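# Flip the long sand core end for end in its mould

## Task

Reverse the long sand core inside the mould so its rounded nose ends up resting in the half-round notch and the core is fully seated in its recess, then release it.

## Robot and tools

Robot: two arms, left_arm and right_arm, each with a two-finger gripper. Everything is given in a single scene frame: origin on the table surface midway between the arms, +x pointing out across the table, +z up, and left_arm mounted on the +y side. The names left and right do not match the sides of any camera picture. On each gripper the fingers extend along its own +z axis and close along its own y axis. The reported hand point sits between the finger pads, roughly 1 cm short of the tips. Reported positions can be slightly wrong, more so when an arm reaches far, and arms tend to stop a centimetre or more from the command, usually below it.

The hand layout (a row) is always 16 numbers: for left_arm x, y, z, qw, qx, qy, qz, opening, then the same eight for right_arm. x, y, z are an absolute target position in metres in the scene frame; qw, qx, qy, qz are an absolute target orientation quaternion, w first, in the same frame. Opening runs from -1 (closed) to +1 (fully open, 0.094 m). Both arms must always be filled in, even if only one should move. For an arm meant to stay put, repeat the exact pose and quaternion from the last result before it started staying, plus its intended opening; to keep an orientation fixed, keep sending the same target quaternion rather than copying a drifted reported one. A target more than 0.6 m from the arm's last reported position along any gripper axis is refused, and then nothing is sent. Each control step the controller limits the commanded pose to 70 mm and 16 degrees from the measured one, favouring position over orientation when both cannot be met.

Tools:
- execute_actions {"actions": [...], "pictures": bool}. Empty list: just returns the state. One action {"rows": [[16 numbers], ...], "steps": n}: up to 15 rows and at most 15 steps of 1/30 s; each row is one step and the final row repeats to fill the remaining steps (default 15). One wait {"steps": n} with n up to 300, counted from the previous result, so your reply time eats into it. Only one action or wait per call. Images come back unless pictures is false.
- move {"target": [16 numbers], "speed": m/s}: each gripper travels a straight path toward its absolute pose; both paths finish together, lasting 0.5 to 10 s (cut off at 10 s). speed is 0.002 to 0.5, default 0.25; rotation rate is capped at twice that in rad/s, turning the shorter way. The opening is sent when the move begins. Paths do not avoid obstacles or the other arm, grippers lag and may overshoot speed near full stretch. The extra "move:" line reports the ending (done, off_target, moving, held, fault), which limits acted (paced: pose clipped; held: a check blocked some steps, after which the arm may jump faster), and each gripper's remaining distance to its pose. If only one arm is named, the other finished fine.
- wait {"seconds": 0 to 10}: lets time pass with no new command.
- zoom_image {"camera": cam_low | cam_left_wrist | cam_right_wrist, "region": [x0, y0, x1, y1]}: pixel box (max 504 by 504, origin top-left) of that camera's latest 504x504 image, returned in more detail.
- finished_scene {"scene": number}: ends the current scene irreversibly and grades it; the goal must be met and remain met. Ending a reply without any tool call also stops everything.

Results: the state line gives each gripper's position and quaternion. grip_measured shows finger opening on the command scale; the last Joint positions value is the opening in metres. Readings may be off by about 1 mm per gripper. A "pose unreachable" line says the clearance check altered or blocked that arm's command; HELD marks steps where your row was not fully applied. Hand target lines show what each arm is currently driving toward. After an action ends, an arm continues only to its last clipped pose, not your full target, so check and resend. FAULT lines mean an arm stopped. Joint ranges (rad), base to gripper: waist -2.618 to 3.054, shoulder 0 to 3.142, elbow 0 to 3.142, wrist pitch -1.571 to 1.571, wrist yaw -1.571 to 1.571, wrist roll -2.094 to 2.094.

Gripping: to hold, command an opening below grip_measured; about 0.03 below is firm, smaller margins are gentler. Pad force tops out near 50 to 62 N. Occasional external tugs may act on held parts or loose objects.

The simulation keeps running while you think; long replies cost time. Holding loads warms motors: MOTOR HOT appears at 75 °C, at 90 °C that arm is halted for 10 s, and at 100 °C it drops everything and falls.

Avoid: knocking or placing anything off the table, dropping or slamming the core, fast impacts or pushing far past contact, and letting the two arms collide or press on each other. Move smoothly and economically.

Each tool is called after ">>>" as a command line: name --argument value for each argument, lists and objects as JSON in quotes; but a table of rows of numbers goes row by row, as --pt "numbers of a row", without its own name.

## Session

I'll start by looking at the current state of the scene.

>>> execute_actions --actions '[]'

Scene clock: 0.00 s of 5200.00 s.
left_arm: end_effector_position=(+0.4465, +0.3386, +0.2399) grip_measured=+1.000 end_effector_quat_wxyz=(+0.692, -0.283, +0.617, +0.246) | right_arm: end_effector_position=(+0.3958, -0.1030, +0.3885) grip_measured=+1.000 end_effector_quat_wxyz=(+0.417, -0.291, +0.625, -0.593)
Joint positions: left_arm=[-0.267  1.65   0.687  1.114 -1.012  0.041  0.094] | right_arm=[ 0.974  1.918  1.581  0.887  1.474 -1.943  0.094]
Joint velocities: left_arm=[-0.012  0.007 -0.012 -0.066  0.037 -0.095  0.   ] | right_arm=[-0.002 -0.002  0.012 -0.007 -0.022  0.037  0.   ]
Motor temperatures (°C, as the motors report them): left_arm=[31 31 30 30 28 29] | right_arm=[31 31 31 29 28 31]
Hand target (left_arm): +0.447, +0.338, +0.247; +0.698, -0.286, +0.611, +0.241
Hand target (right_arm): +0.394, -0.106, +0.399; +0.431, -0.279, +0.627, -0.586

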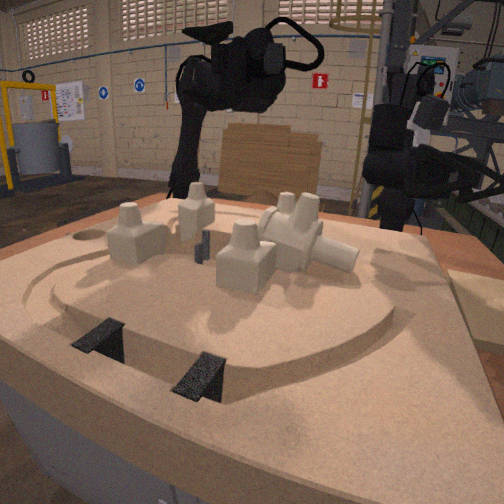

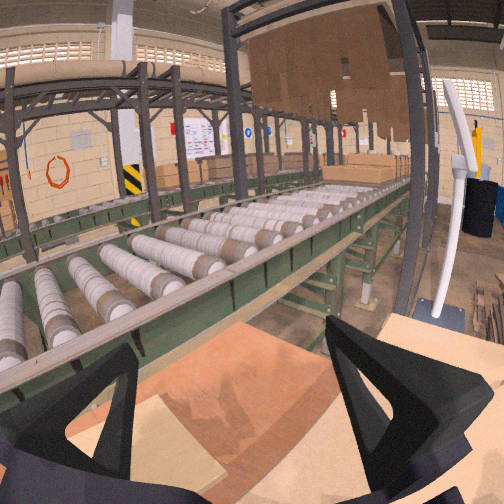

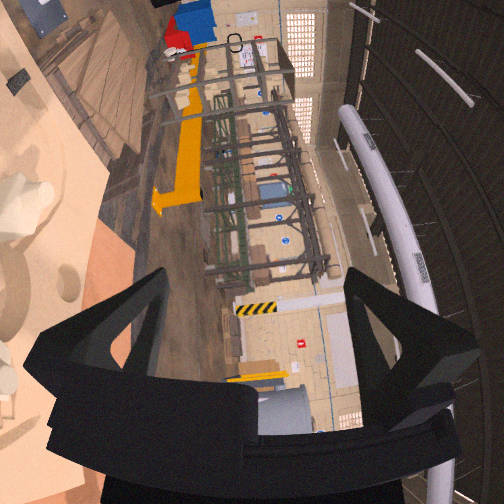

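>>> zoom_image --camera "cam_low" --region '[80, 160, 400, 320]'

Region (80, 160, 400, 320) of cam_low's 504x504 image, scaled by 1.575, with more detail than that image has.

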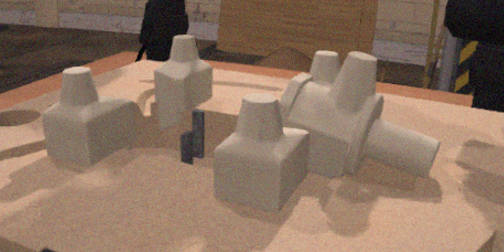

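>>> move --target '[0.35, 0.17, 0.36, 0, 0, 1, 0, 1, 0.35, -0.2, 0.36, 0, 0, 1, 0, 1]' --speed 0.25

Scene clock: 12.93 s of 5200.00 s.
left_arm: end_effector_position=(+0.3514, +0.1664, +0.3448) grip_measured=+1.000 end_effector_quat_wxyz=(+0.249, -0.002, +0.964, -0.093) | right_arm: end_effector_position=(+0.3546, -0.1891, +0.3509) grip_measured=+1.000 end_effector_quat_wxyz=(+0.459, -0.152, +0.691, -0.538)
Joint positions: left_arm=[-0.382  1.637  2.171 -1.567 -0.003 -0.365  0.094] | right_arm=[ 0.933  1.651  1.165  0.936  1.572 -1.531  0.094]
Joint velocities: left_arm=[-0.002  0.002  0.002 -0.007 -0.022 -0.022  0.   ] | right_arm=[ 0.002 -0.007  0.017 -0.022 -0.051  0.007  0.   ]
Motor temperatures (°C, as the motors report them): left_arm=[31 33 32 31 28 29] | right_arm=[31 35 33 30 28 31]
Hand target (left_arm): +0.345, +0.171, +0.359; +0.264, -0.003, +0.959, -0.101
Hand target (right_arm): +0.351, -0.199, +0.359; +0.471, -0.129, +0.696, -0.527
Off the commanded pose (left_arm): 0.016 m, 31 deg; orientation clipped at the last step of the last action.
Off the commanded pose (right_arm): 0.015 m, 93 deg; orientation clipped at the last step of the last action.
joint sent to its limit (left arm) — the command would take joint 4 (wrist pitch) past its lower limit, so that joint was sent only as far as its limit.
joint sent to its limit (right arm) — the command would take joint 5 (wrist yaw) past its upper limit, so that joint was sent only as far as its limit.
After step 90, 4.70 s passed at rest.
move: off_target (left_arm, right_arm); limits=paced

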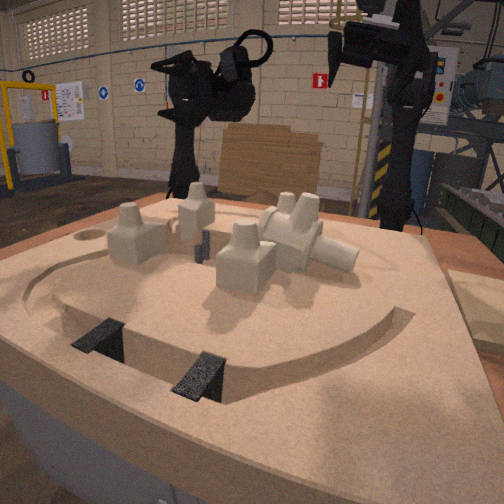

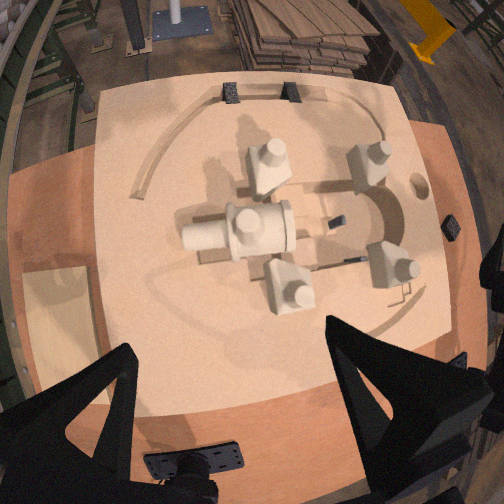

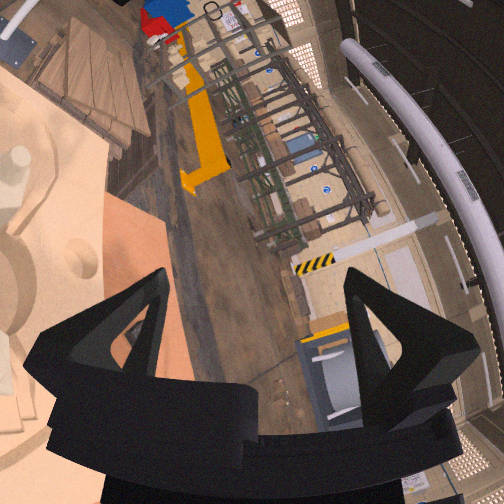

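>>> zoom_image --camera "cam_left_wrist" --region '[160, 120, 460, 330]'

Region (160, 120, 460, 330) of cam_left_wrist's 504x504 image, scaled by 1.680, with more detail than that image has; it fills the top 353 rows of this view, and the rest is white.

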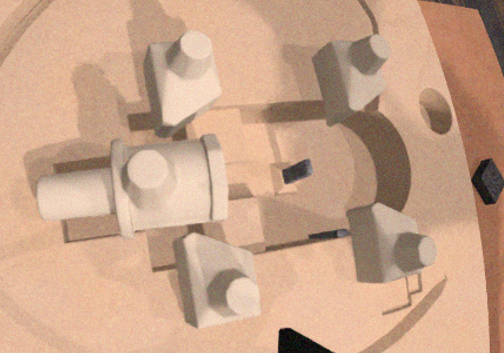

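>>> move --target '[0.36, 0.12, 0.27, 0.1, 0, 0.995, 0, 1, 0.33, -0.3, 0.3, 0.707, 0, 0.707, 0, 1]' --speed 0.25

Scene clock: 39.93 s of 5200.00 s.
left_arm: end_effector_position=(+0.3637, +0.1201, +0.2745) grip_measured=+1.000 end_effector_quat_wxyz=(+0.162, +0.001, +0.986, -0.038) | right_arm: end_effector_position=(+0.3350, -0.2963, +0.2988) grip_measured=+1.000 end_effector_quat_wxyz=(+0.702, -0.013, +0.712, -0.014)
Joint positions: left_arm=[-0.527  1.808  2.13  -1.569 -0.09  -0.49   0.094] | right_arm=[ 0.402  0.845  0.55   0.281  0.395 -0.033  0.094]
Joint velocities: left_arm=[-0.012 -0.007 -0.002  0.037 -0.007  0.037  0.   ] | right_arm=[ 0.007 -0.002  0.002  0.022 -0.051  0.066  0.   ]
Motor temperatures (°C, as the motors report them): left_arm=[31 35 33 32 28 29] | right_arm=[31 36 33 31 28 31]
Hand target (left_arm): +0.360, +0.121, +0.270; +0.155, +0.002, +0.988, -0.028
Hand target (right_arm): +0.331, -0.300, +0.306; +0.712, -0.006, +0.702, -0.007
Off the commanded pose (left_arm): 0.006 m, 8 deg.
Off the commanded pose (right_arm): 0.006 m, 2 deg.
joint sent to its limit (left arm) — the command would take joint 4 (wrist pitch) past its lower limit, so that joint was sent only as far as its limit.
After step 90, 20.83 s passed at rest.
move: off_target (left_arm)

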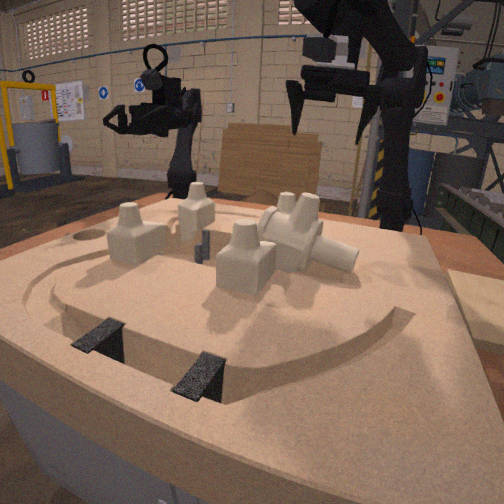

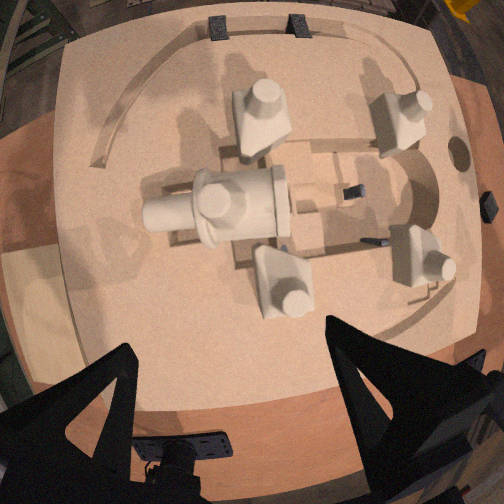

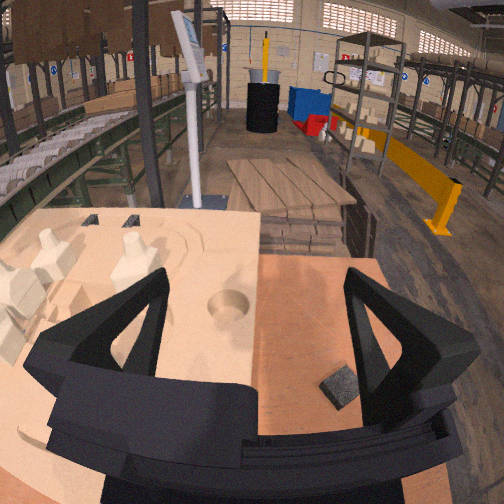

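>>> zoom_image --camera "cam_left_wrist" --region '[130, 120, 450, 290]'

Region (130, 120, 450, 290) of cam_left_wrist's 504x504 image, scaled by 1.575, with more detail than that image has; it fills the top 268 rows of this view, and the rest is white.

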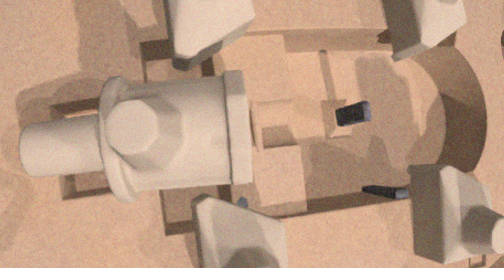

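>>> move --target '[0.38, 0.24, 0.25, 0.17, 0, 0.985, 0, 1, 0.36, -0.06, 0.27, 0.26, 0, 0.966, 0, 1]' --speed 0.25

Scene clock: 54.13 s of 5200.00 s.
left_arm: end_effector_position=(+0.3800, +0.2371, +0.2429) grip_measured=+1.000 end_effector_quat_wxyz=(+0.155, +0.000, +0.988, +0.004) | right_arm: end_effector_position=(+0.3642, -0.0596, +0.2585) grip_measured=+1.000 end_effector_quat_wxyz=(+0.259, -0.004, +0.966, +0.007)
Joint positions: left_arm=[-0.194  1.679  1.84  -1.427 -0.06  -0.163  0.094] | right_arm=[ 0.838  2.171  2.526 -1.543  0.366  0.749  0.094]
Joint velocities: left_arm=[ 0.012 -0.017 -0.007  0.022 -0.066 -0.022  0.   ] | right_arm=[ 0.002  0.012  0.007 -0.051 -0.007  0.022  0.   ]
Motor temperatures (°C, as the motors report them): left_arm=[31 36 33 32 28 29] | right_arm=[31 35 34 33 28 31]
Hand target (left_arm): +0.380, +0.238, +0.250; +0.171, -0.000, +0.985, -0.002
Hand target (right_arm): +0.362, -0.057, +0.265; +0.264, -0.003, +0.964, +0.014
Off the commanded pose (left_arm): 0.008 m, 2 deg.
Off the commanded pose (right_arm): 0.012 m, 1 deg.
joint sent to its limit (right arm) — the command would take joint 4 (wrist pitch) past its lower limit, so that joint was sent only as far as its limit.
After step 90, 8.33 s passed at rest.
move: off_target (right_arm)

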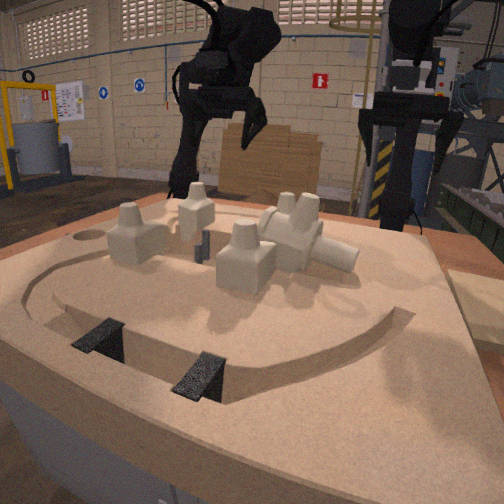

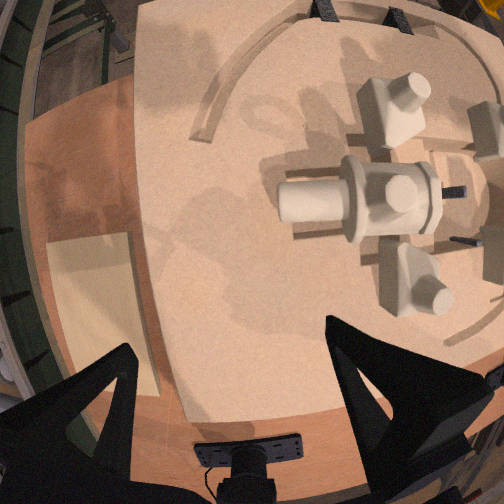

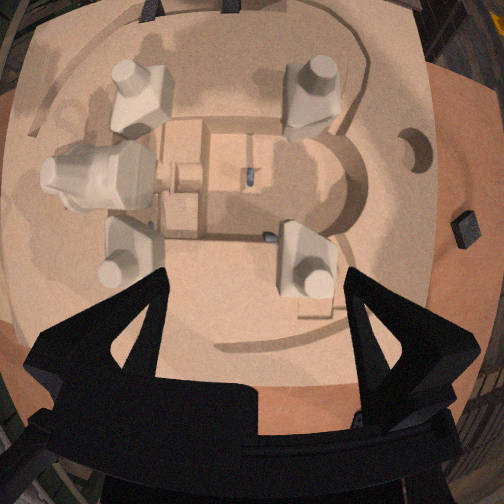

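>>> zoom_image --camera "cam_right_wrist" --region '[30, 100, 300, 260]'

>>> zoom_image --camera "cam_left_wrist" --region '[260, 120, 504, 280]'

Region (30, 100, 300, 260) of cam_right_wrist's 504x504 image, scaled by 1.867, with more detail than that image has; it fills the top 299 rows of this view, and the rest is white.

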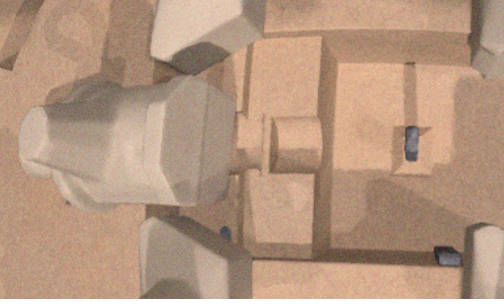

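Region (260, 120, 504, 280) of cam_left_wrist's 504x504 image, scaled by 2.066, with more detail than that image has; it fills the top 330 rows of this view, and the rest is white.

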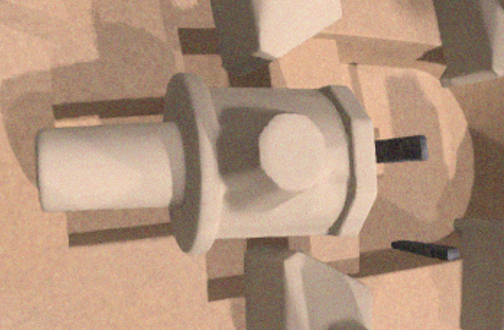

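>>> zoom_image --camera "cam_low" --region '[200, 180, 380, 300]'

Region (200, 180, 380, 300) of cam_low's 504x504 image, scaled by 2.800, with more detail than that image has.

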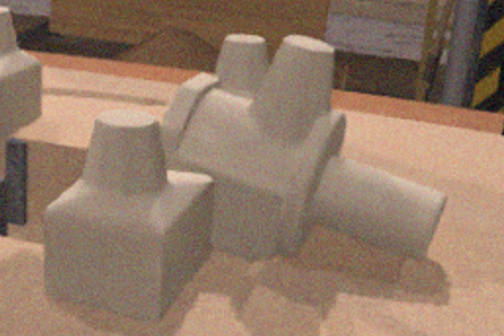

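>>> move --target '[0.44, 0.135, 0.255, -0.0678, -0.7039, 0.7039, -0.0678, 1, 0.40, -0.17, 0.27, 0.536, -0.4489, 0.585, 0.4113, 1]' --speed 0.25

Scene clock: 149.83 s of 5200.00 s.
left_arm: end_effector_position=(+0.4408, +0.1388, +0.2486) grip_measured=+1.000 end_effector_quat_wxyz=(+0.009, +0.704, -0.687, +0.180) | right_arm: end_effector_position=(+0.3985, -0.1713, +0.2676) grip_measured=+1.000 end_effector_quat_wxyz=(+0.532, -0.453, +0.595, +0.398)
Joint positions: left_arm=[-0.291  2.071  2.38  -1.567  0.187 -1.895  0.094] | right_arm=[ 0.061  1.643  1.124  0.169 -1.22  -0.338  0.094]
Joint velocities: left_arm=[ 0.012 -0.007  0.002 -0.037  0.066 -0.007  0.   ] | right_arm=[-0.012 -0.002 -0.027  0.037 -0.051 -0.051  0.   ]
Motor temperatures (°C, as the motors report them): left_arm=[31 41 34 33 28 29] | right_arm=[31 40 36 32 28 31]
Hand target (left_arm): +0.440, +0.136, +0.255; +0.010, +0.702, -0.687, +0.188
Hand target (right_arm): +0.400, -0.173, +0.271; +0.536, -0.457, +0.587, +0.399
Off the commanded pose (left_arm): 0.008 m, 15 deg.
Off the commanded pose (right_arm): 0.003 m, 2 deg.
joint sent to its limit (left arm) — the command would take joint 4 (wrist pitch) past its lower limit, so that joint was sent only as far as its limit.
After step 90, 88.70 s passed at rest.
move: off_target (left_arm)

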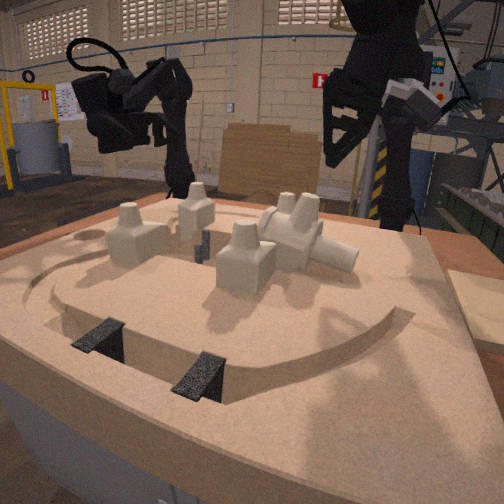

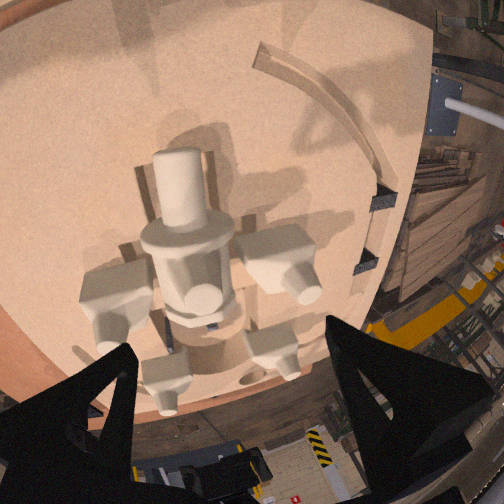

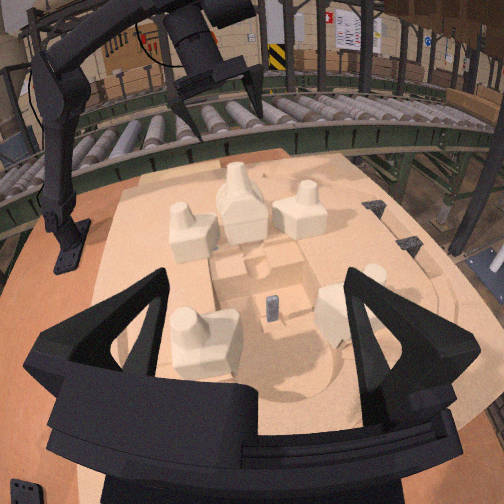

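>>> zoom_image --camera "cam_left_wrist" --region '[80, 130, 340, 360]'

>>> zoom_image --camera "cam_right_wrist" --region '[150, 60, 350, 300]'

Region (80, 130, 340, 360) of cam_left_wrist's 504x504 image, scaled by 1.938, with more detail than that image has; it fills the top 446 rows of this view, and the rest is white.

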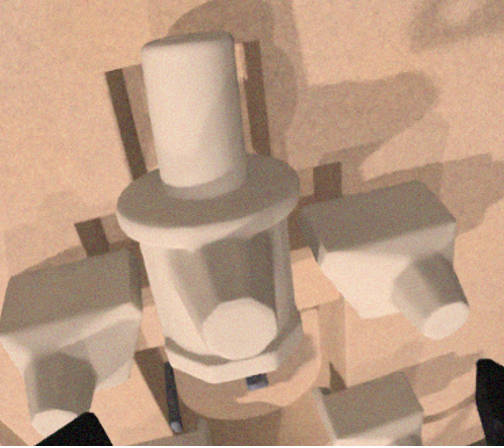

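Region (150, 60, 350, 300) of cam_right_wrist's 504x504 image, scaled by 2.100, with more detail than that image has.

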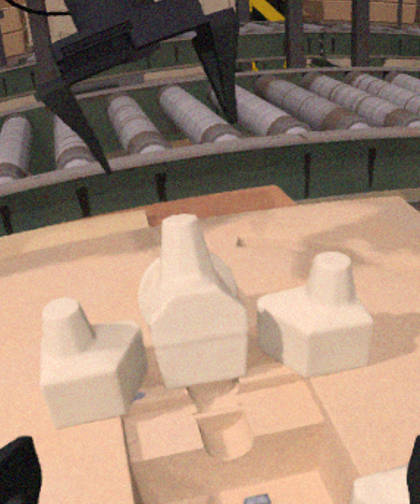

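>>> move --target '[0.44, 0.121, 0.218, -0.0678, -0.7039, 0.7039, -0.0678, 0.5, 0.3985, -0.1713, 0.2676, 0.532, -0.453, 0.595, 0.398, 1]' --speed 0.1

Scene clock: 173.60 s of 5200.00 s.
left_arm: end_effector_position=(+0.4441, +0.1240, +0.2181) grip_measured=+0.502 end_effector_quat_wxyz=(+0.030, +0.705, -0.693, +0.149) | right_arm: end_effector_position=(+0.3983, -0.1712, +0.2680) grip_measured=+1.000 end_effector_quat_wxyz=(+0.533, -0.454, +0.594, +0.398)
Joint positions: left_arm=[-0.321  2.143  2.38  -1.567  0.188 -1.912  0.071] | right_arm=[ 0.061  1.643  1.124  0.172 -1.222 -0.338  0.094]
Joint velocities: left_arm=[ 0.002 -0.002  0.012 -0.051  0.022 -0.066 -0.001] | right_arm=[ 0.012 -0.012  0.012  0.037  0.037 -0.007  0.   ]
Motor temperatures (°C, as the motors report them): left_arm=[31 42 35 33 28 29] | right_arm=[31 38 36 33 28 31]
Hand target (left_arm): +0.440, +0.121, +0.218; +0.034, +0.705, -0.694, +0.143
Hand target (right_arm): +0.398, -0.171, +0.268; +0.532, -0.453, +0.595, +0.398
Off the commanded pose (left_arm): 0.005 m, 10 deg.
Off the commanded pose (right_arm): 0.000 m, 0 deg.
joint sent to its limit (left arm) — the command would take joint 4 (wrist pitch) past its lower limit, so that joint was sent only as far as its limit.
After step 90, 19.20 s passed at rest.
move: off_target (left_arm)

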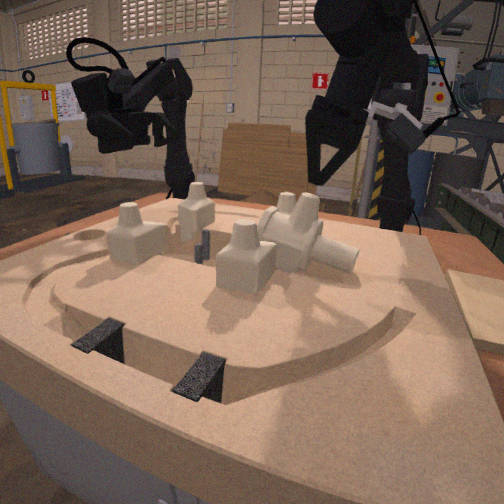

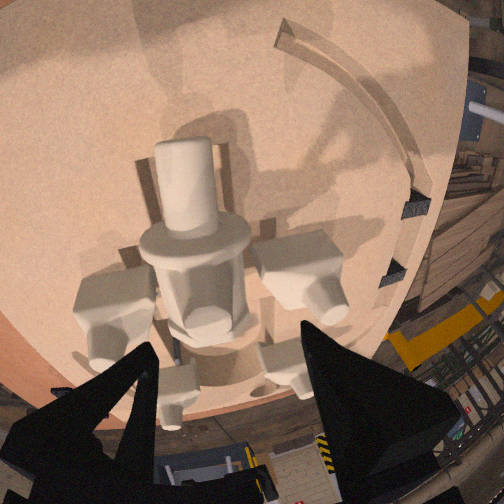

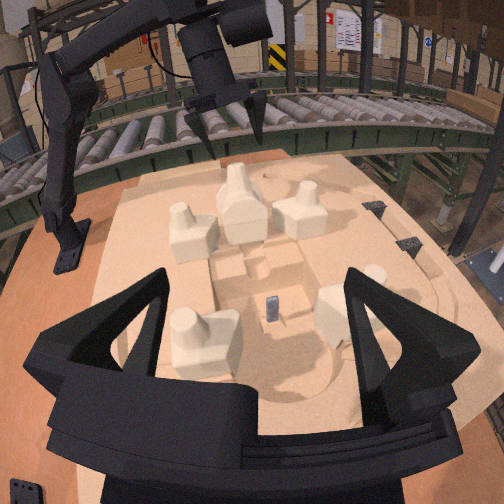

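>>> move --target '[0.436, 0.111, 0.170, -0.0678, -0.7039, 0.7039, -0.0678, 0.5, 0.3985, -0.1713, 0.2676, 0.532, -0.453, 0.595, 0.398, 1]' --speed 0.05

Scene clock: 179.40 s of 5200.00 s.
left_arm: end_effector_position=(+0.4419, +0.1120, +0.1737) grip_measured=+0.502 end_effector_quat_wxyz=(+0.057, +0.704, -0.701, +0.097) | right_arm: end_effector_position=(+0.3983, -0.1712, +0.2680) grip_measured=+1.000 end_effector_quat_wxyz=(+0.533, -0.454, +0.594, +0.398)
Joint positions: left_arm=[-0.348  2.228  2.351 -1.567  0.188 -1.915  0.071] | right_arm=[ 0.061  1.643  1.124  0.172 -1.222 -0.338  0.094]
Joint velocities: left_arm=[ 0.007  0.002 -0.002 -0.007 -0.007 -0.066 -0.001] | right_arm=[ 0.012 -0.007  0.007  0.037 -0.066  0.007  0.   ]
Motor temperatures (°C, as the motors report them): left_arm=[31 43 35 32 28 29] | right_arm=[31 38 36 33 28 31]
Hand target (left_arm): +0.436, +0.111, +0.170; +0.060, +0.705, -0.702, +0.084
Hand target (right_arm): +0.399, -0.171, +0.268; +0.532, -0.453, +0.595, +0.398
Off the commanded pose (left_arm): 0.007 m, 4 deg.
Off the commanded pose (right_arm): 0.000 m, 0 deg.
joint sent to its limit (left arm) — the command would take joint 4 (wrist pitch) past its lower limit, so that joint was sent only as far as its limit.
After step 90, 0.70 s passed at rest.
move: off_target (left_arm)

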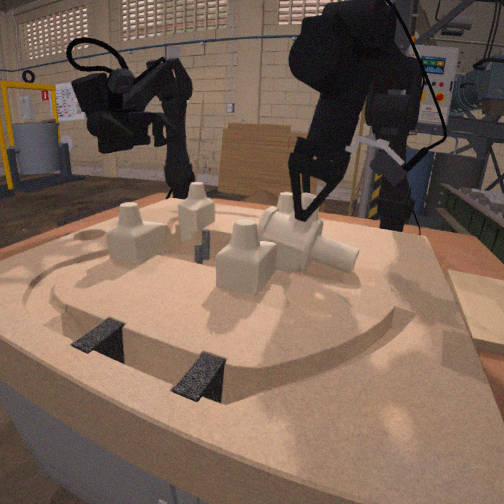

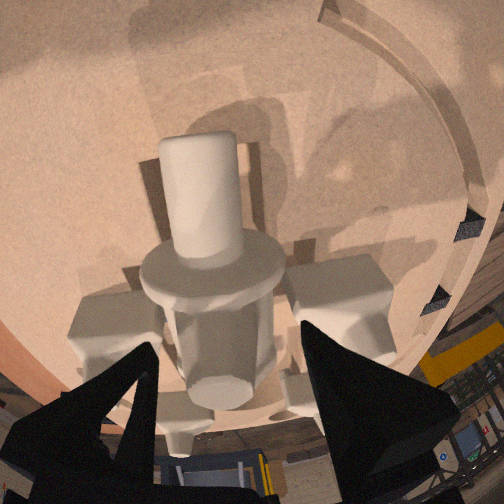

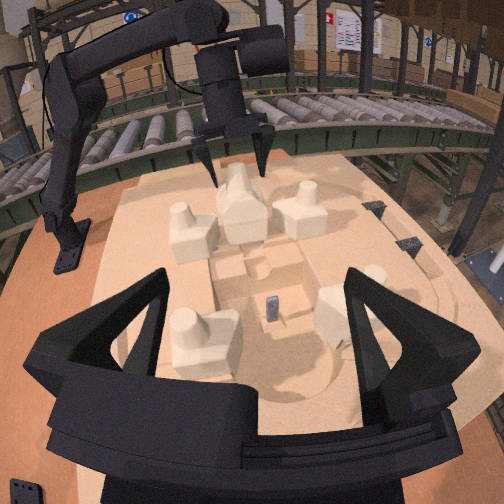

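>>> zoom_image --camera "cam_low" --region '[230, 130, 390, 290]'

>>> zoom_image --camera "cam_right_wrist" --region '[170, 110, 320, 260]'

Region (230, 130, 390, 290) of cam_low's 504x504 image, scaled by 3.150, with more detail than that image has.

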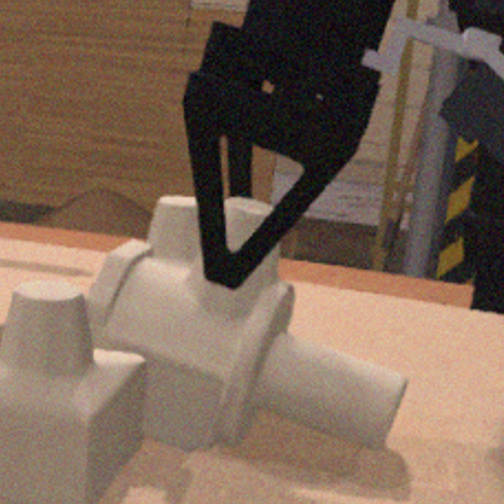

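Region (170, 110, 320, 260) of cam_right_wrist's 504x504 image, scaled by 3.360, with more detail than that image has.

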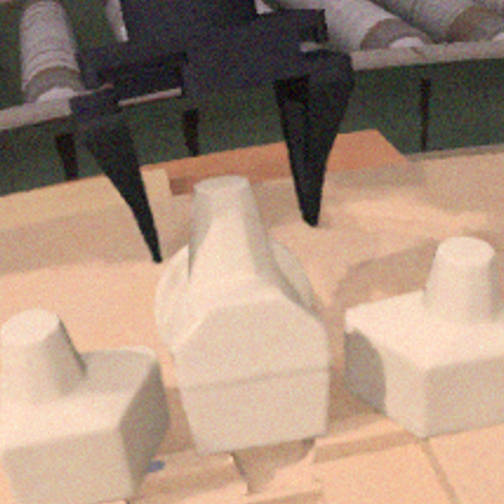

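>>> move --target '[0.433, 0.108, 0.158, -0.0678, -0.7039, 0.7039, -0.0678, 0.5, 0.3985, -0.1713, 0.2676, 0.532, -0.453, 0.595, 0.398, 1]' --speed 0.03

Scene clock: 187.00 s of 5200.00 s.
left_arm: end_effector_position=(+0.4388, +0.1085, +0.1624) grip_measured=+0.502 end_effector_quat_wxyz=(+0.065, +0.703, -0.703, +0.083) | right_arm: end_effector_position=(+0.3983, -0.1712, +0.2680) grip_measured=+1.000 end_effector_quat_wxyz=(+0.533, -0.454, +0.594, +0.398)
Joint positions: left_arm=[-0.358  2.246  2.337 -1.567  0.188 -1.918  0.071] | right_arm=[ 0.061  1.643  1.124  0.172 -1.222 -0.338  0.094]
Joint velocities: left_arm=[-0.012  0.012 -0.012 -0.139 -0.051 -0.037 -0.001] | right_arm=[-0.017  0.002 -0.007  0.037  0.066 -0.022  0.   ]
Motor temperatures (°C, as the motors report them): left_arm=[31 44 35 32 28 29] | right_arm=[31 38 36 33 28 31]
Hand target (left_arm): +0.433, +0.108, +0.158; +0.067, +0.704, -0.704, +0.068
Hand target (right_arm): +0.399, -0.171, +0.268; +0.532, -0.453, +0.595, +0.398
Off the commanded pose (left_arm): 0.007 m, 2 deg.
Off the commanded pose (right_arm): 0.000 m, 0 deg.
joint sent to its limit (left arm) — the command would take joint 4 (wrist pitch) past its lower limit, so that joint was sent only as far as its limit.
After step 90, 3.27 s passed at rest.
move: done

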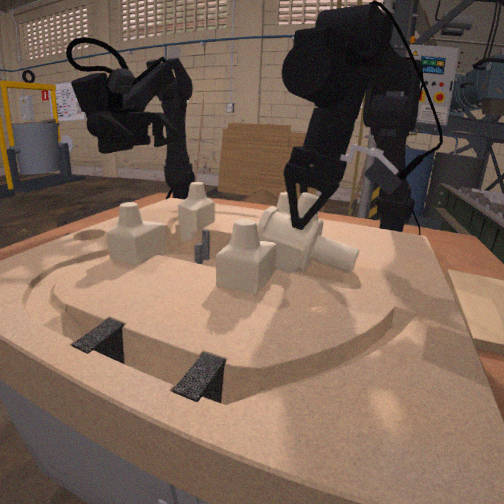

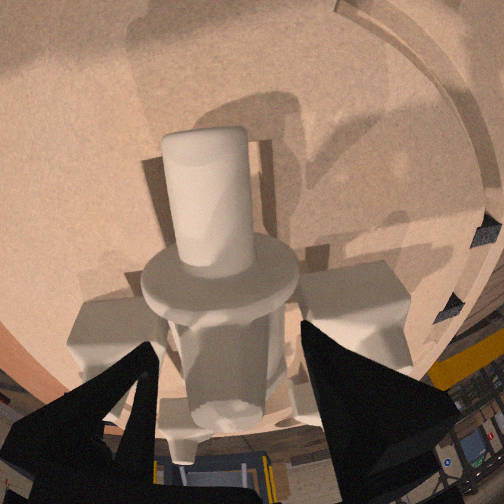

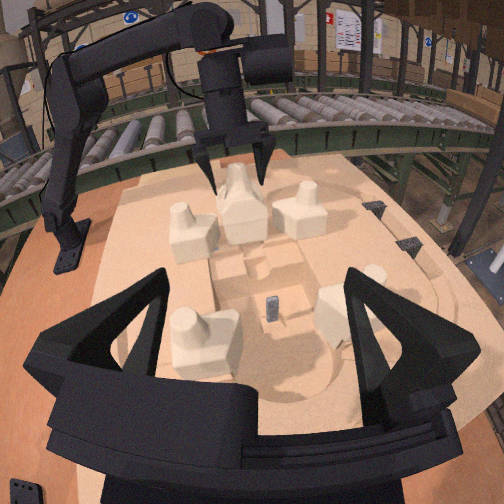

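>>> execute_actions --actions '[{"rows": [[0.433, 0.108, 0.158, -0.0678, -0.7039, 0.7039, -0.0678, 0.4, 0.3985, -0.1713, 0.2676, 0.532, -0.453, 0.595, 0.398, 1], [0.433, 0.108, 0.158, -0.0678, -0.7039, 0.7039, -0.0678, 0.3, 0.3985, -0.1713, 0.2676, 0.532, -0.453, 0.595, 0.398, 1], [0.433, 0.108, 0.158, -0.0678, -0.7039, 0.7039, -0.0678, 0.2, 0.3985, -0.1713, 0.2676, 0.532, -0.453, 0.595, 0.398, 1], [0.433, 0.108, 0.158, -0.0678, -0.7039, 0.7039, -0.0678, 0.1, 0.3985, -0.1713, 0.2676, 0.532, -0.453, 0.595, 0.398, 1], [0.433, 0.108, 0.158, -0.0678, -0.7039, 0.7039, -0.0678, 0.05, 0.3985, -0.1713, 0.2676, 0.532, -0.453, 0.595, 0.398, 1], [0.433, 0.108, 0.158, -0.0678, -0.7039, 0.7039, -0.0678, 0.0, 0.3985, -0.1713, 0.2676, 0.532, -0.453, 0.595, 0.398, 1], [0.433, 0.108, 0.158, -0.0678, -0.7039, 0.7039, -0.0678, -0.04, 0.3985, -0.1713, 0.2676, 0.532, -0.453, 0.595, 0.398, 1], [0.433, 0.108, 0.158, -0.0678, -0.7039, 0.7039, -0.0678, -0.08, 0.3985, -0.1713, 0.2676, 0.532, -0.453, 0.595, 0.398, 1]], "steps": 15}]'

Scene clock: 192.23 s of 5200.00 s.
left_arm: end_effector_position=(+0.4388, +0.1085, +0.1624) grip_measured=-0.078 end_effector_quat_wxyz=(+0.065, +0.703, -0.703, +0.083) | right_arm: end_effector_position=(+0.3983, -0.1712, +0.2680) grip_measured=+1.000 end_effector_quat_wxyz=(+0.533, -0.454, +0.594, +0.398)
Joint positions: left_arm=[-0.358  2.246  2.337 -1.567  0.188 -1.918  0.043] | right_arm=[ 0.061  1.643  1.124  0.172 -1.222 -0.338  0.094]
Joint velocities: left_arm=[ 0.002  0.002 -0.012  0.037 -0.007 -0.022 -0.001] | right_arm=[-0.007  0.017 -0.012  0.007  0.007 -0.11   0.   ]
Motor temperatures (°C, as the motors report them): left_arm=[31 44 34 32 28 29] | right_arm=[31 38 36 33 28 31]
Hand target (left_arm): +0.433, +0.108, +0.158; +0.067, +0.704, -0.704, +0.068
Hand target (right_arm): +0.399, -0.171, +0.268; +0.532, -0.453, +0.595, +0.398
Off the commanded pose (left_arm): 0.007 m, 2 deg.
Off the commanded pose (right_arm): 0.000 m, 0 deg.
joint sent to its limit (left arm) — the command would take joint 4 (wrist pitch) past its lower limit, so that joint was sent only as far as its limit.
Steps of this call (steps 1 to 90: nothing new was sent; then 1.73 s passed at rest; steps 91 to 105: all 15 steps of this action). Readings (end_effector_position):
91: left_arm (+0.4388, +0.1085, +0.1624) | right_arm (+0.3983, -0.1712, +0.2680)
92: left_arm (+0.4388, +0.1085, +0.1624) | right_arm (+0.3983, -0.1712, +0.2680)
94: left_arm (+0.4388, +0.1085, +0.1624) | right_arm (+0.3983, -0.1712, +0.2680)
98: left_arm (+0.4388, +0.1085, +0.1624) | right_arm (+0.3983, -0.1712, +0.2680)
105: the state above

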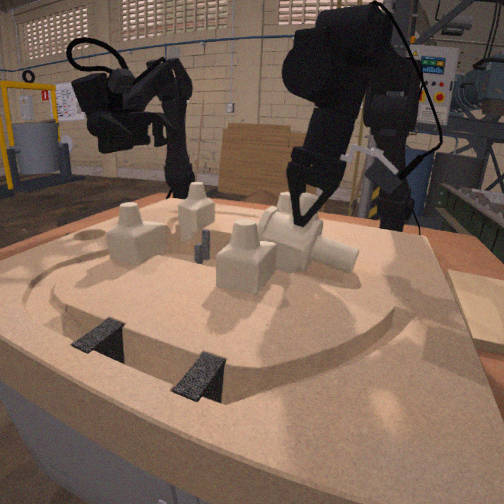

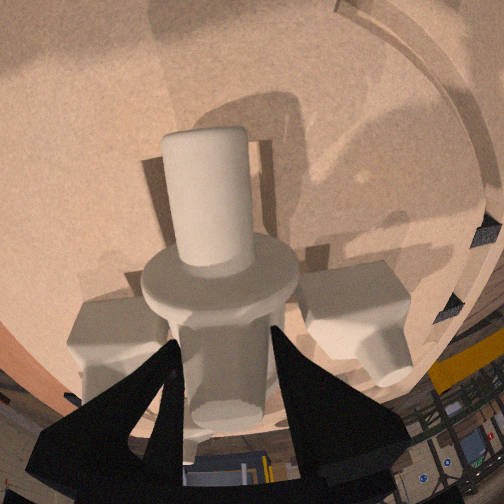

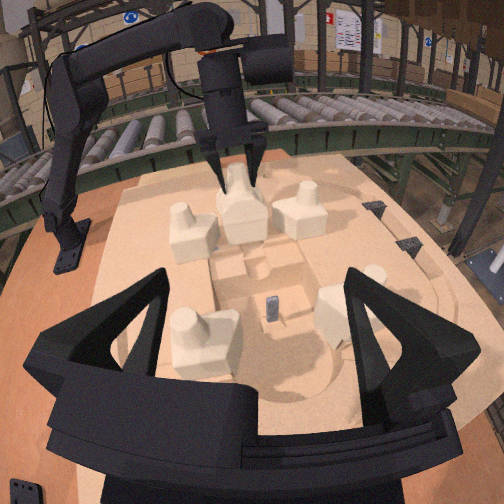

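>>> execute_actions --actions '[{"rows": [[0.433, 0.108, 0.158, -0.0678, -0.7039, 0.7039, -0.0678, -0.10, 0.3985, -0.1713, 0.2676, 0.532, -0.453, 0.595, 0.398, 1], [0.433, 0.108, 0.158, -0.0678, -0.7039, 0.7039, -0.0678, -0.12, 0.3985, -0.1713, 0.2676, 0.532, -0.453, 0.595, 0.398, 1], [0.433, 0.108, 0.158, -0.0678, -0.7039, 0.7039, -0.0678, -0.14, 0.3985, -0.1713, 0.2676, 0.532, -0.453, 0.595, 0.398, 1], [0.433, 0.108, 0.158, -0.0678, -0.7039, 0.7039, -0.0678, -0.16, 0.3985, -0.1713, 0.2676, 0.532, -0.453, 0.595, 0.398, 1], [0.433, 0.108, 0.158, -0.0678, -0.7039, 0.7039, -0.0678, -0.18, 0.3985, -0.1713, 0.2676, 0.532, -0.453, 0.595, 0.398, 1], [0.433, 0.108, 0.158, -0.0678, -0.7039, 0.7039, -0.0678, -0.20, 0.3985, -0.1713, 0.2676, 0.532, -0.453, 0.595, 0.398, 1], [0.433, 0.108, 0.158, -0.0678, -0.7039, 0.7039, -0.0678, -0.22, 0.3985, -0.1713, 0.2676, 0.532, -0.453, 0.595, 0.398, 1], [0.433, 0.108, 0.158, -0.0678, -0.7039, 0.7039, -0.0678, -0.24, 0.3985, -0.1713, 0.2676, 0.532, -0.453, 0.595, 0.398, 1]], "steps": 15}]' --pictures false

Scene clock: 196.70 s of 5200.00 s.
left_arm: end_effector_position=(+0.4390, +0.1085, +0.1621) grip_measured=-0.182 end_effector_quat_wxyz=(+0.065, +0.703, -0.703, +0.082) | right_arm: end_effector_position=(+0.3983, -0.1712, +0.2680) grip_measured=+1.000 end_effector_quat_wxyz=(+0.533, -0.454, +0.594, +0.398)
Joint positions: left_arm=[-0.358  2.247  2.337 -1.567  0.188 -1.918  0.038] | right_arm=[ 0.061  1.643  1.124  0.172 -1.222 -0.338  0.094]
Joint velocities: left_arm=[ 0.002 -0.007  0.007 -0.037  0.037 -0.081 -0.   ] | right_arm=[ 0.007 -0.007  0.012 -0.022 -0.081 -0.022  0.   ]
Motor temperatures (°C, as the motors report them): left_arm=[31 45 34 32 28 29] | right_arm=[31 38 36 34 28 31]
Hand target (left_arm): +0.433, +0.108, +0.158; +0.068, +0.704, -0.704, +0.068
Hand target (right_arm): +0.399, -0.171, +0.268; +0.532, -0.453, +0.595, +0.398
Off the commanded pose (left_arm): 0.007 m, 2 deg.
Off the commanded pose (right_arm): 0.000 m, 0 deg.
joint sent to its limit (left arm) — the command would take joint 4 (wrist pitch) past its lower limit, so that joint was sent only as far as its limit.
Steps of this call (steps 1 to 90: nothing new was sent; then 0.97 s passed at rest; steps 91 to 105: all 15 steps of this action). Readings (end_effector_position):
91: left_arm (+0.4388, +0.1085, +0.1624) | right_arm (+0.3983, -0.1712, +0.2680)
92: left_arm (+0.4388, +0.1085, +0.1624) | right_arm (+0.3983, -0.1712, +0.2680)
94: left_arm (+0.4388, +0.1085, +0.1624) | right_arm (+0.3983, -0.1712, +0.2680)
98: left_arm (+0.4390, +0.1085, +0.1621) | right_arm (+0.3983, -0.1712, +0.2680)
105: the state above

>>> move --target '[0.436, 0.113, 0.195, -0.0678, -0.7039, 0.7039, -0.0678, -0.225, 0.3985, -0.1713, 0.2676, 0.532, -0.453, 0.595, 0.398, 1]' --speed 0.03

Scene clock: 206.33 s of 5200.00 s.
left_arm: end_effector_position=(+0.4378, +0.1112, +0.1645) grip_measured=-0.182 end_effector_quat_wxyz=(+0.059, +0.705, -0.703, +0.080) | right_arm: end_effector_position=(+0.3983, -0.1712, +0.2680) grip_measured=+1.000 end_effector_quat_wxyz=(+0.533, -0.454, +0.594, +0.398)
Joint positions: left_arm=[-0.358  2.24   2.337 -1.574  0.176 -1.919  0.038] | right_arm=[ 0.061  1.643  1.124  0.172 -1.222 -0.338  0.094]
Joint velocities: left_arm=[ 0.002 -0.007  0.007  0.022 -0.051 -0.007 -0.001] | right_arm=[-0.012  0.012  0.017 -0.007  0.037 -0.037  0.   ]
Motor temperatures (°C, as the motors report them): left_arm=[31 46 34 32 28 29] | right_arm=[31 38 36 34 28 31]
Hand target (left_arm): +0.435, +0.113, +0.193; +0.049, +0.704, -0.699, +0.111
Hand target (right_arm): +0.399, -0.171, +0.268; +0.532, -0.453, +0.595, +0.398
Off the commanded pose (left_arm): 0.031 m, 2 deg.
Off the commanded pose (right_arm): 0.000 m, 0 deg.
joint sent to its limit (left arm) — the command would take joint 4 (wrist pitch) past its lower limit, so that joint was sent only as far as its limit.
After step 90, 5.20 s passed at rest.
move: off_target (left_arm)

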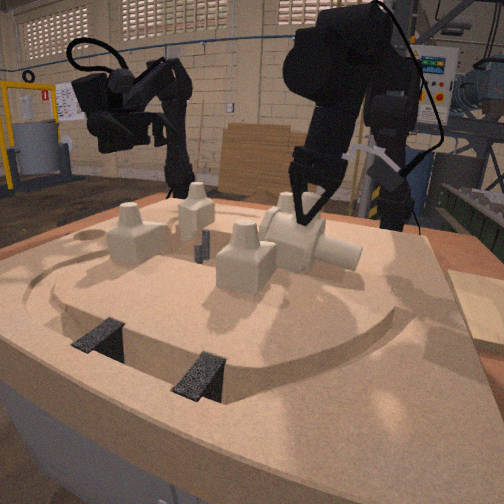

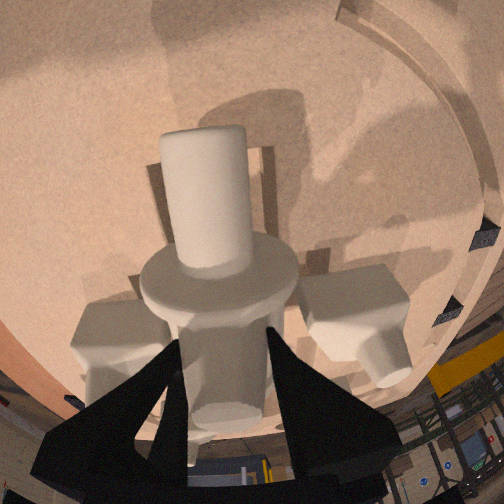

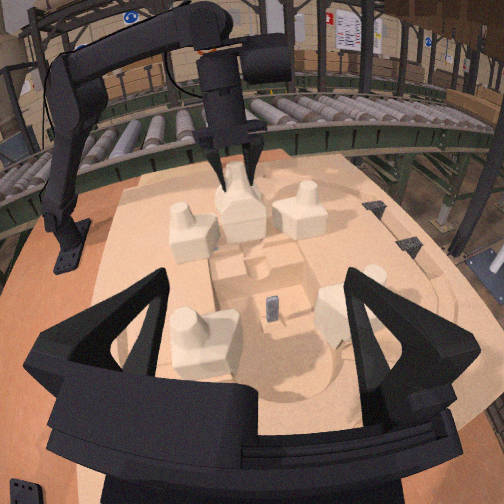

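>>> move --target '[0.436, 0.115, 0.225, -0.0678, -0.7039, 0.7039, -0.0678, -0.225, 0.3985, -0.1713, 0.2676, 0.532, -0.453, 0.595, 0.398, 1]' --speed 0.03

Scene clock: 211.33 s of 5200.00 s.
left_arm: end_effector_position=(+0.4338, +0.1144, +0.1887) grip_measured=-0.182 end_effector_quat_wxyz=(+0.045, +0.705, -0.700, +0.101) | right_arm: end_effector_position=(+0.3983, -0.1712, +0.2680) grip_measured=+1.000 end_effector_quat_wxyz=(+0.533, -0.454, +0.594, +0.398)
Joint positions: left_arm=[-0.357  2.182  2.337 -1.58   0.168 -1.926  0.038] | right_arm=[ 0.061  1.643  1.124  0.172 -1.222 -0.338  0.094]
Joint velocities: left_arm=[-0.007 -0.022  0.012 -0.051 -0.007  0.022 -0.   ] | right_arm=[-0.002  0.002 -0.012  0.037  0.022 -0.066  0.   ]
Motor temperatures (°C, as the motors report them): left_arm=[31 49 35 32 28 29] | right_arm=[31 38 36 34 28 31]
Hand target (left_arm): +0.434, +0.115, +0.223; +0.033, +0.703, -0.695, +0.147
Hand target (right_arm): +0.399, -0.171, +0.268; +0.532, -0.453, +0.595, +0.398
Off the commanded pose (left_arm): 0.036 m, 5 deg.
Off the commanded pose (right_arm): 0.000 m, 0 deg.
joint sent to its limit (left arm) — the command would take joint 4 (wrist pitch) past its lower limit, so that joint was sent only as far as its limit.
move: off_target (left_arm)

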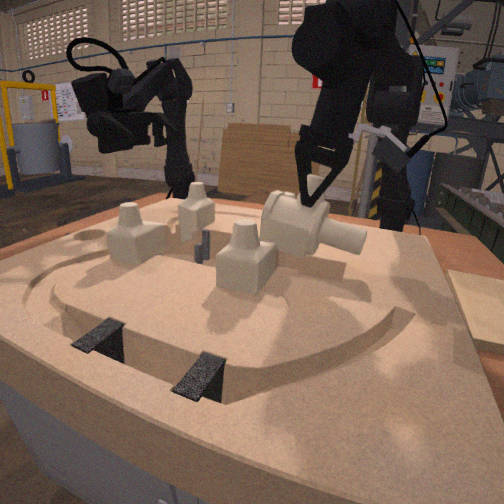

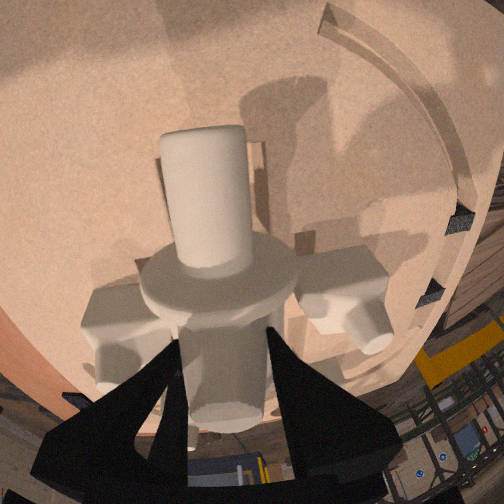

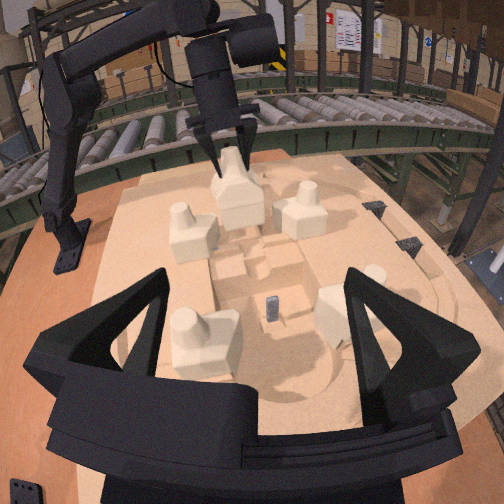

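>>> move --target '[0.43, 0.15, 0.262, -0.035, -0.706, 0.706, -0.035, -0.225, 0.3985, -0.1713, 0.2676, 0.532, -0.453, 0.595, 0.398, 1]' --speed 0.1

Scene clock: 217.63 s of 5200.00 s.
left_arm: end_effector_position=(+0.4310, +0.1461, +0.2320) grip_measured=-0.182 end_effector_quat_wxyz=(-0.010, +0.708, -0.694, +0.134) | right_arm: end_effector_position=(+0.3983, -0.1712, +0.2680) grip_measured=+1.000 end_effector_quat_wxyz=(+0.533, -0.454, +0.594, +0.398)
Joint positions: left_arm=[-0.315  2.06   2.317 -1.58   0.105 -1.898  0.038] | right_arm=[ 0.061  1.643  1.124  0.172 -1.222 -0.338  0.094]
Joint velocities: left_arm=[-0.022  0.007 -0.007  0.022 -0.022  0.037 -0.001] | right_arm=[-0.002  0.002  0.012  0.007  0.007 -0.081  0.   ]
Motor temperatures (°C, as the motors report them): left_arm=[31 51 35 32 28 29] | right_arm=[31 38 36 34 28 31]
Hand target (left_arm): +0.429, +0.150, +0.260; -0.029, +0.702, -0.692, +0.166
Hand target (right_arm): +0.399, -0.171, +0.268; +0.532, -0.453, +0.595, +0.398
Off the commanded pose (left_arm): 0.030 m, 12 deg.
Off the commanded pose (right_arm): 0.000 m, 0 deg.
joint sent to its limit (left arm) — the command would take joint 4 (wrist pitch) past its lower limit, so that joint was sent only as far as its limit.
After step 90, 2.13 s passed at rest.
move: off_target (left_arm)

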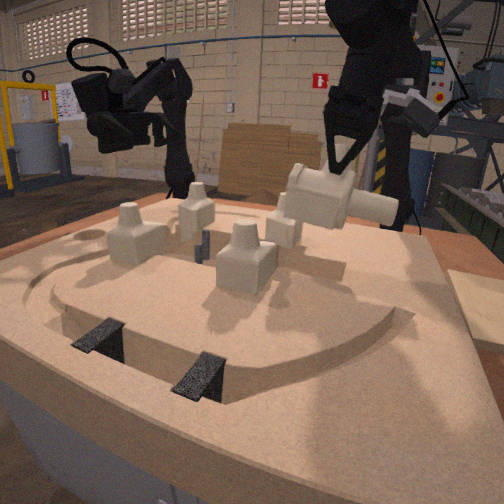

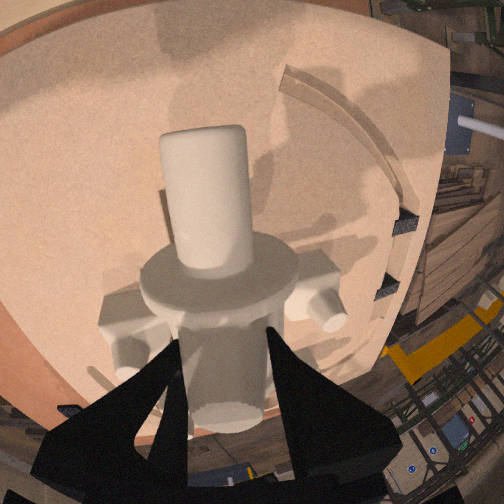

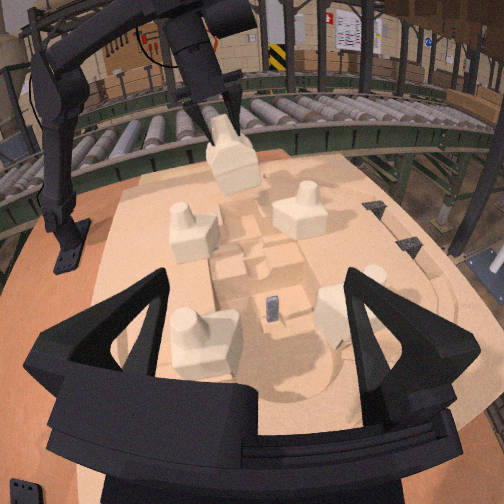

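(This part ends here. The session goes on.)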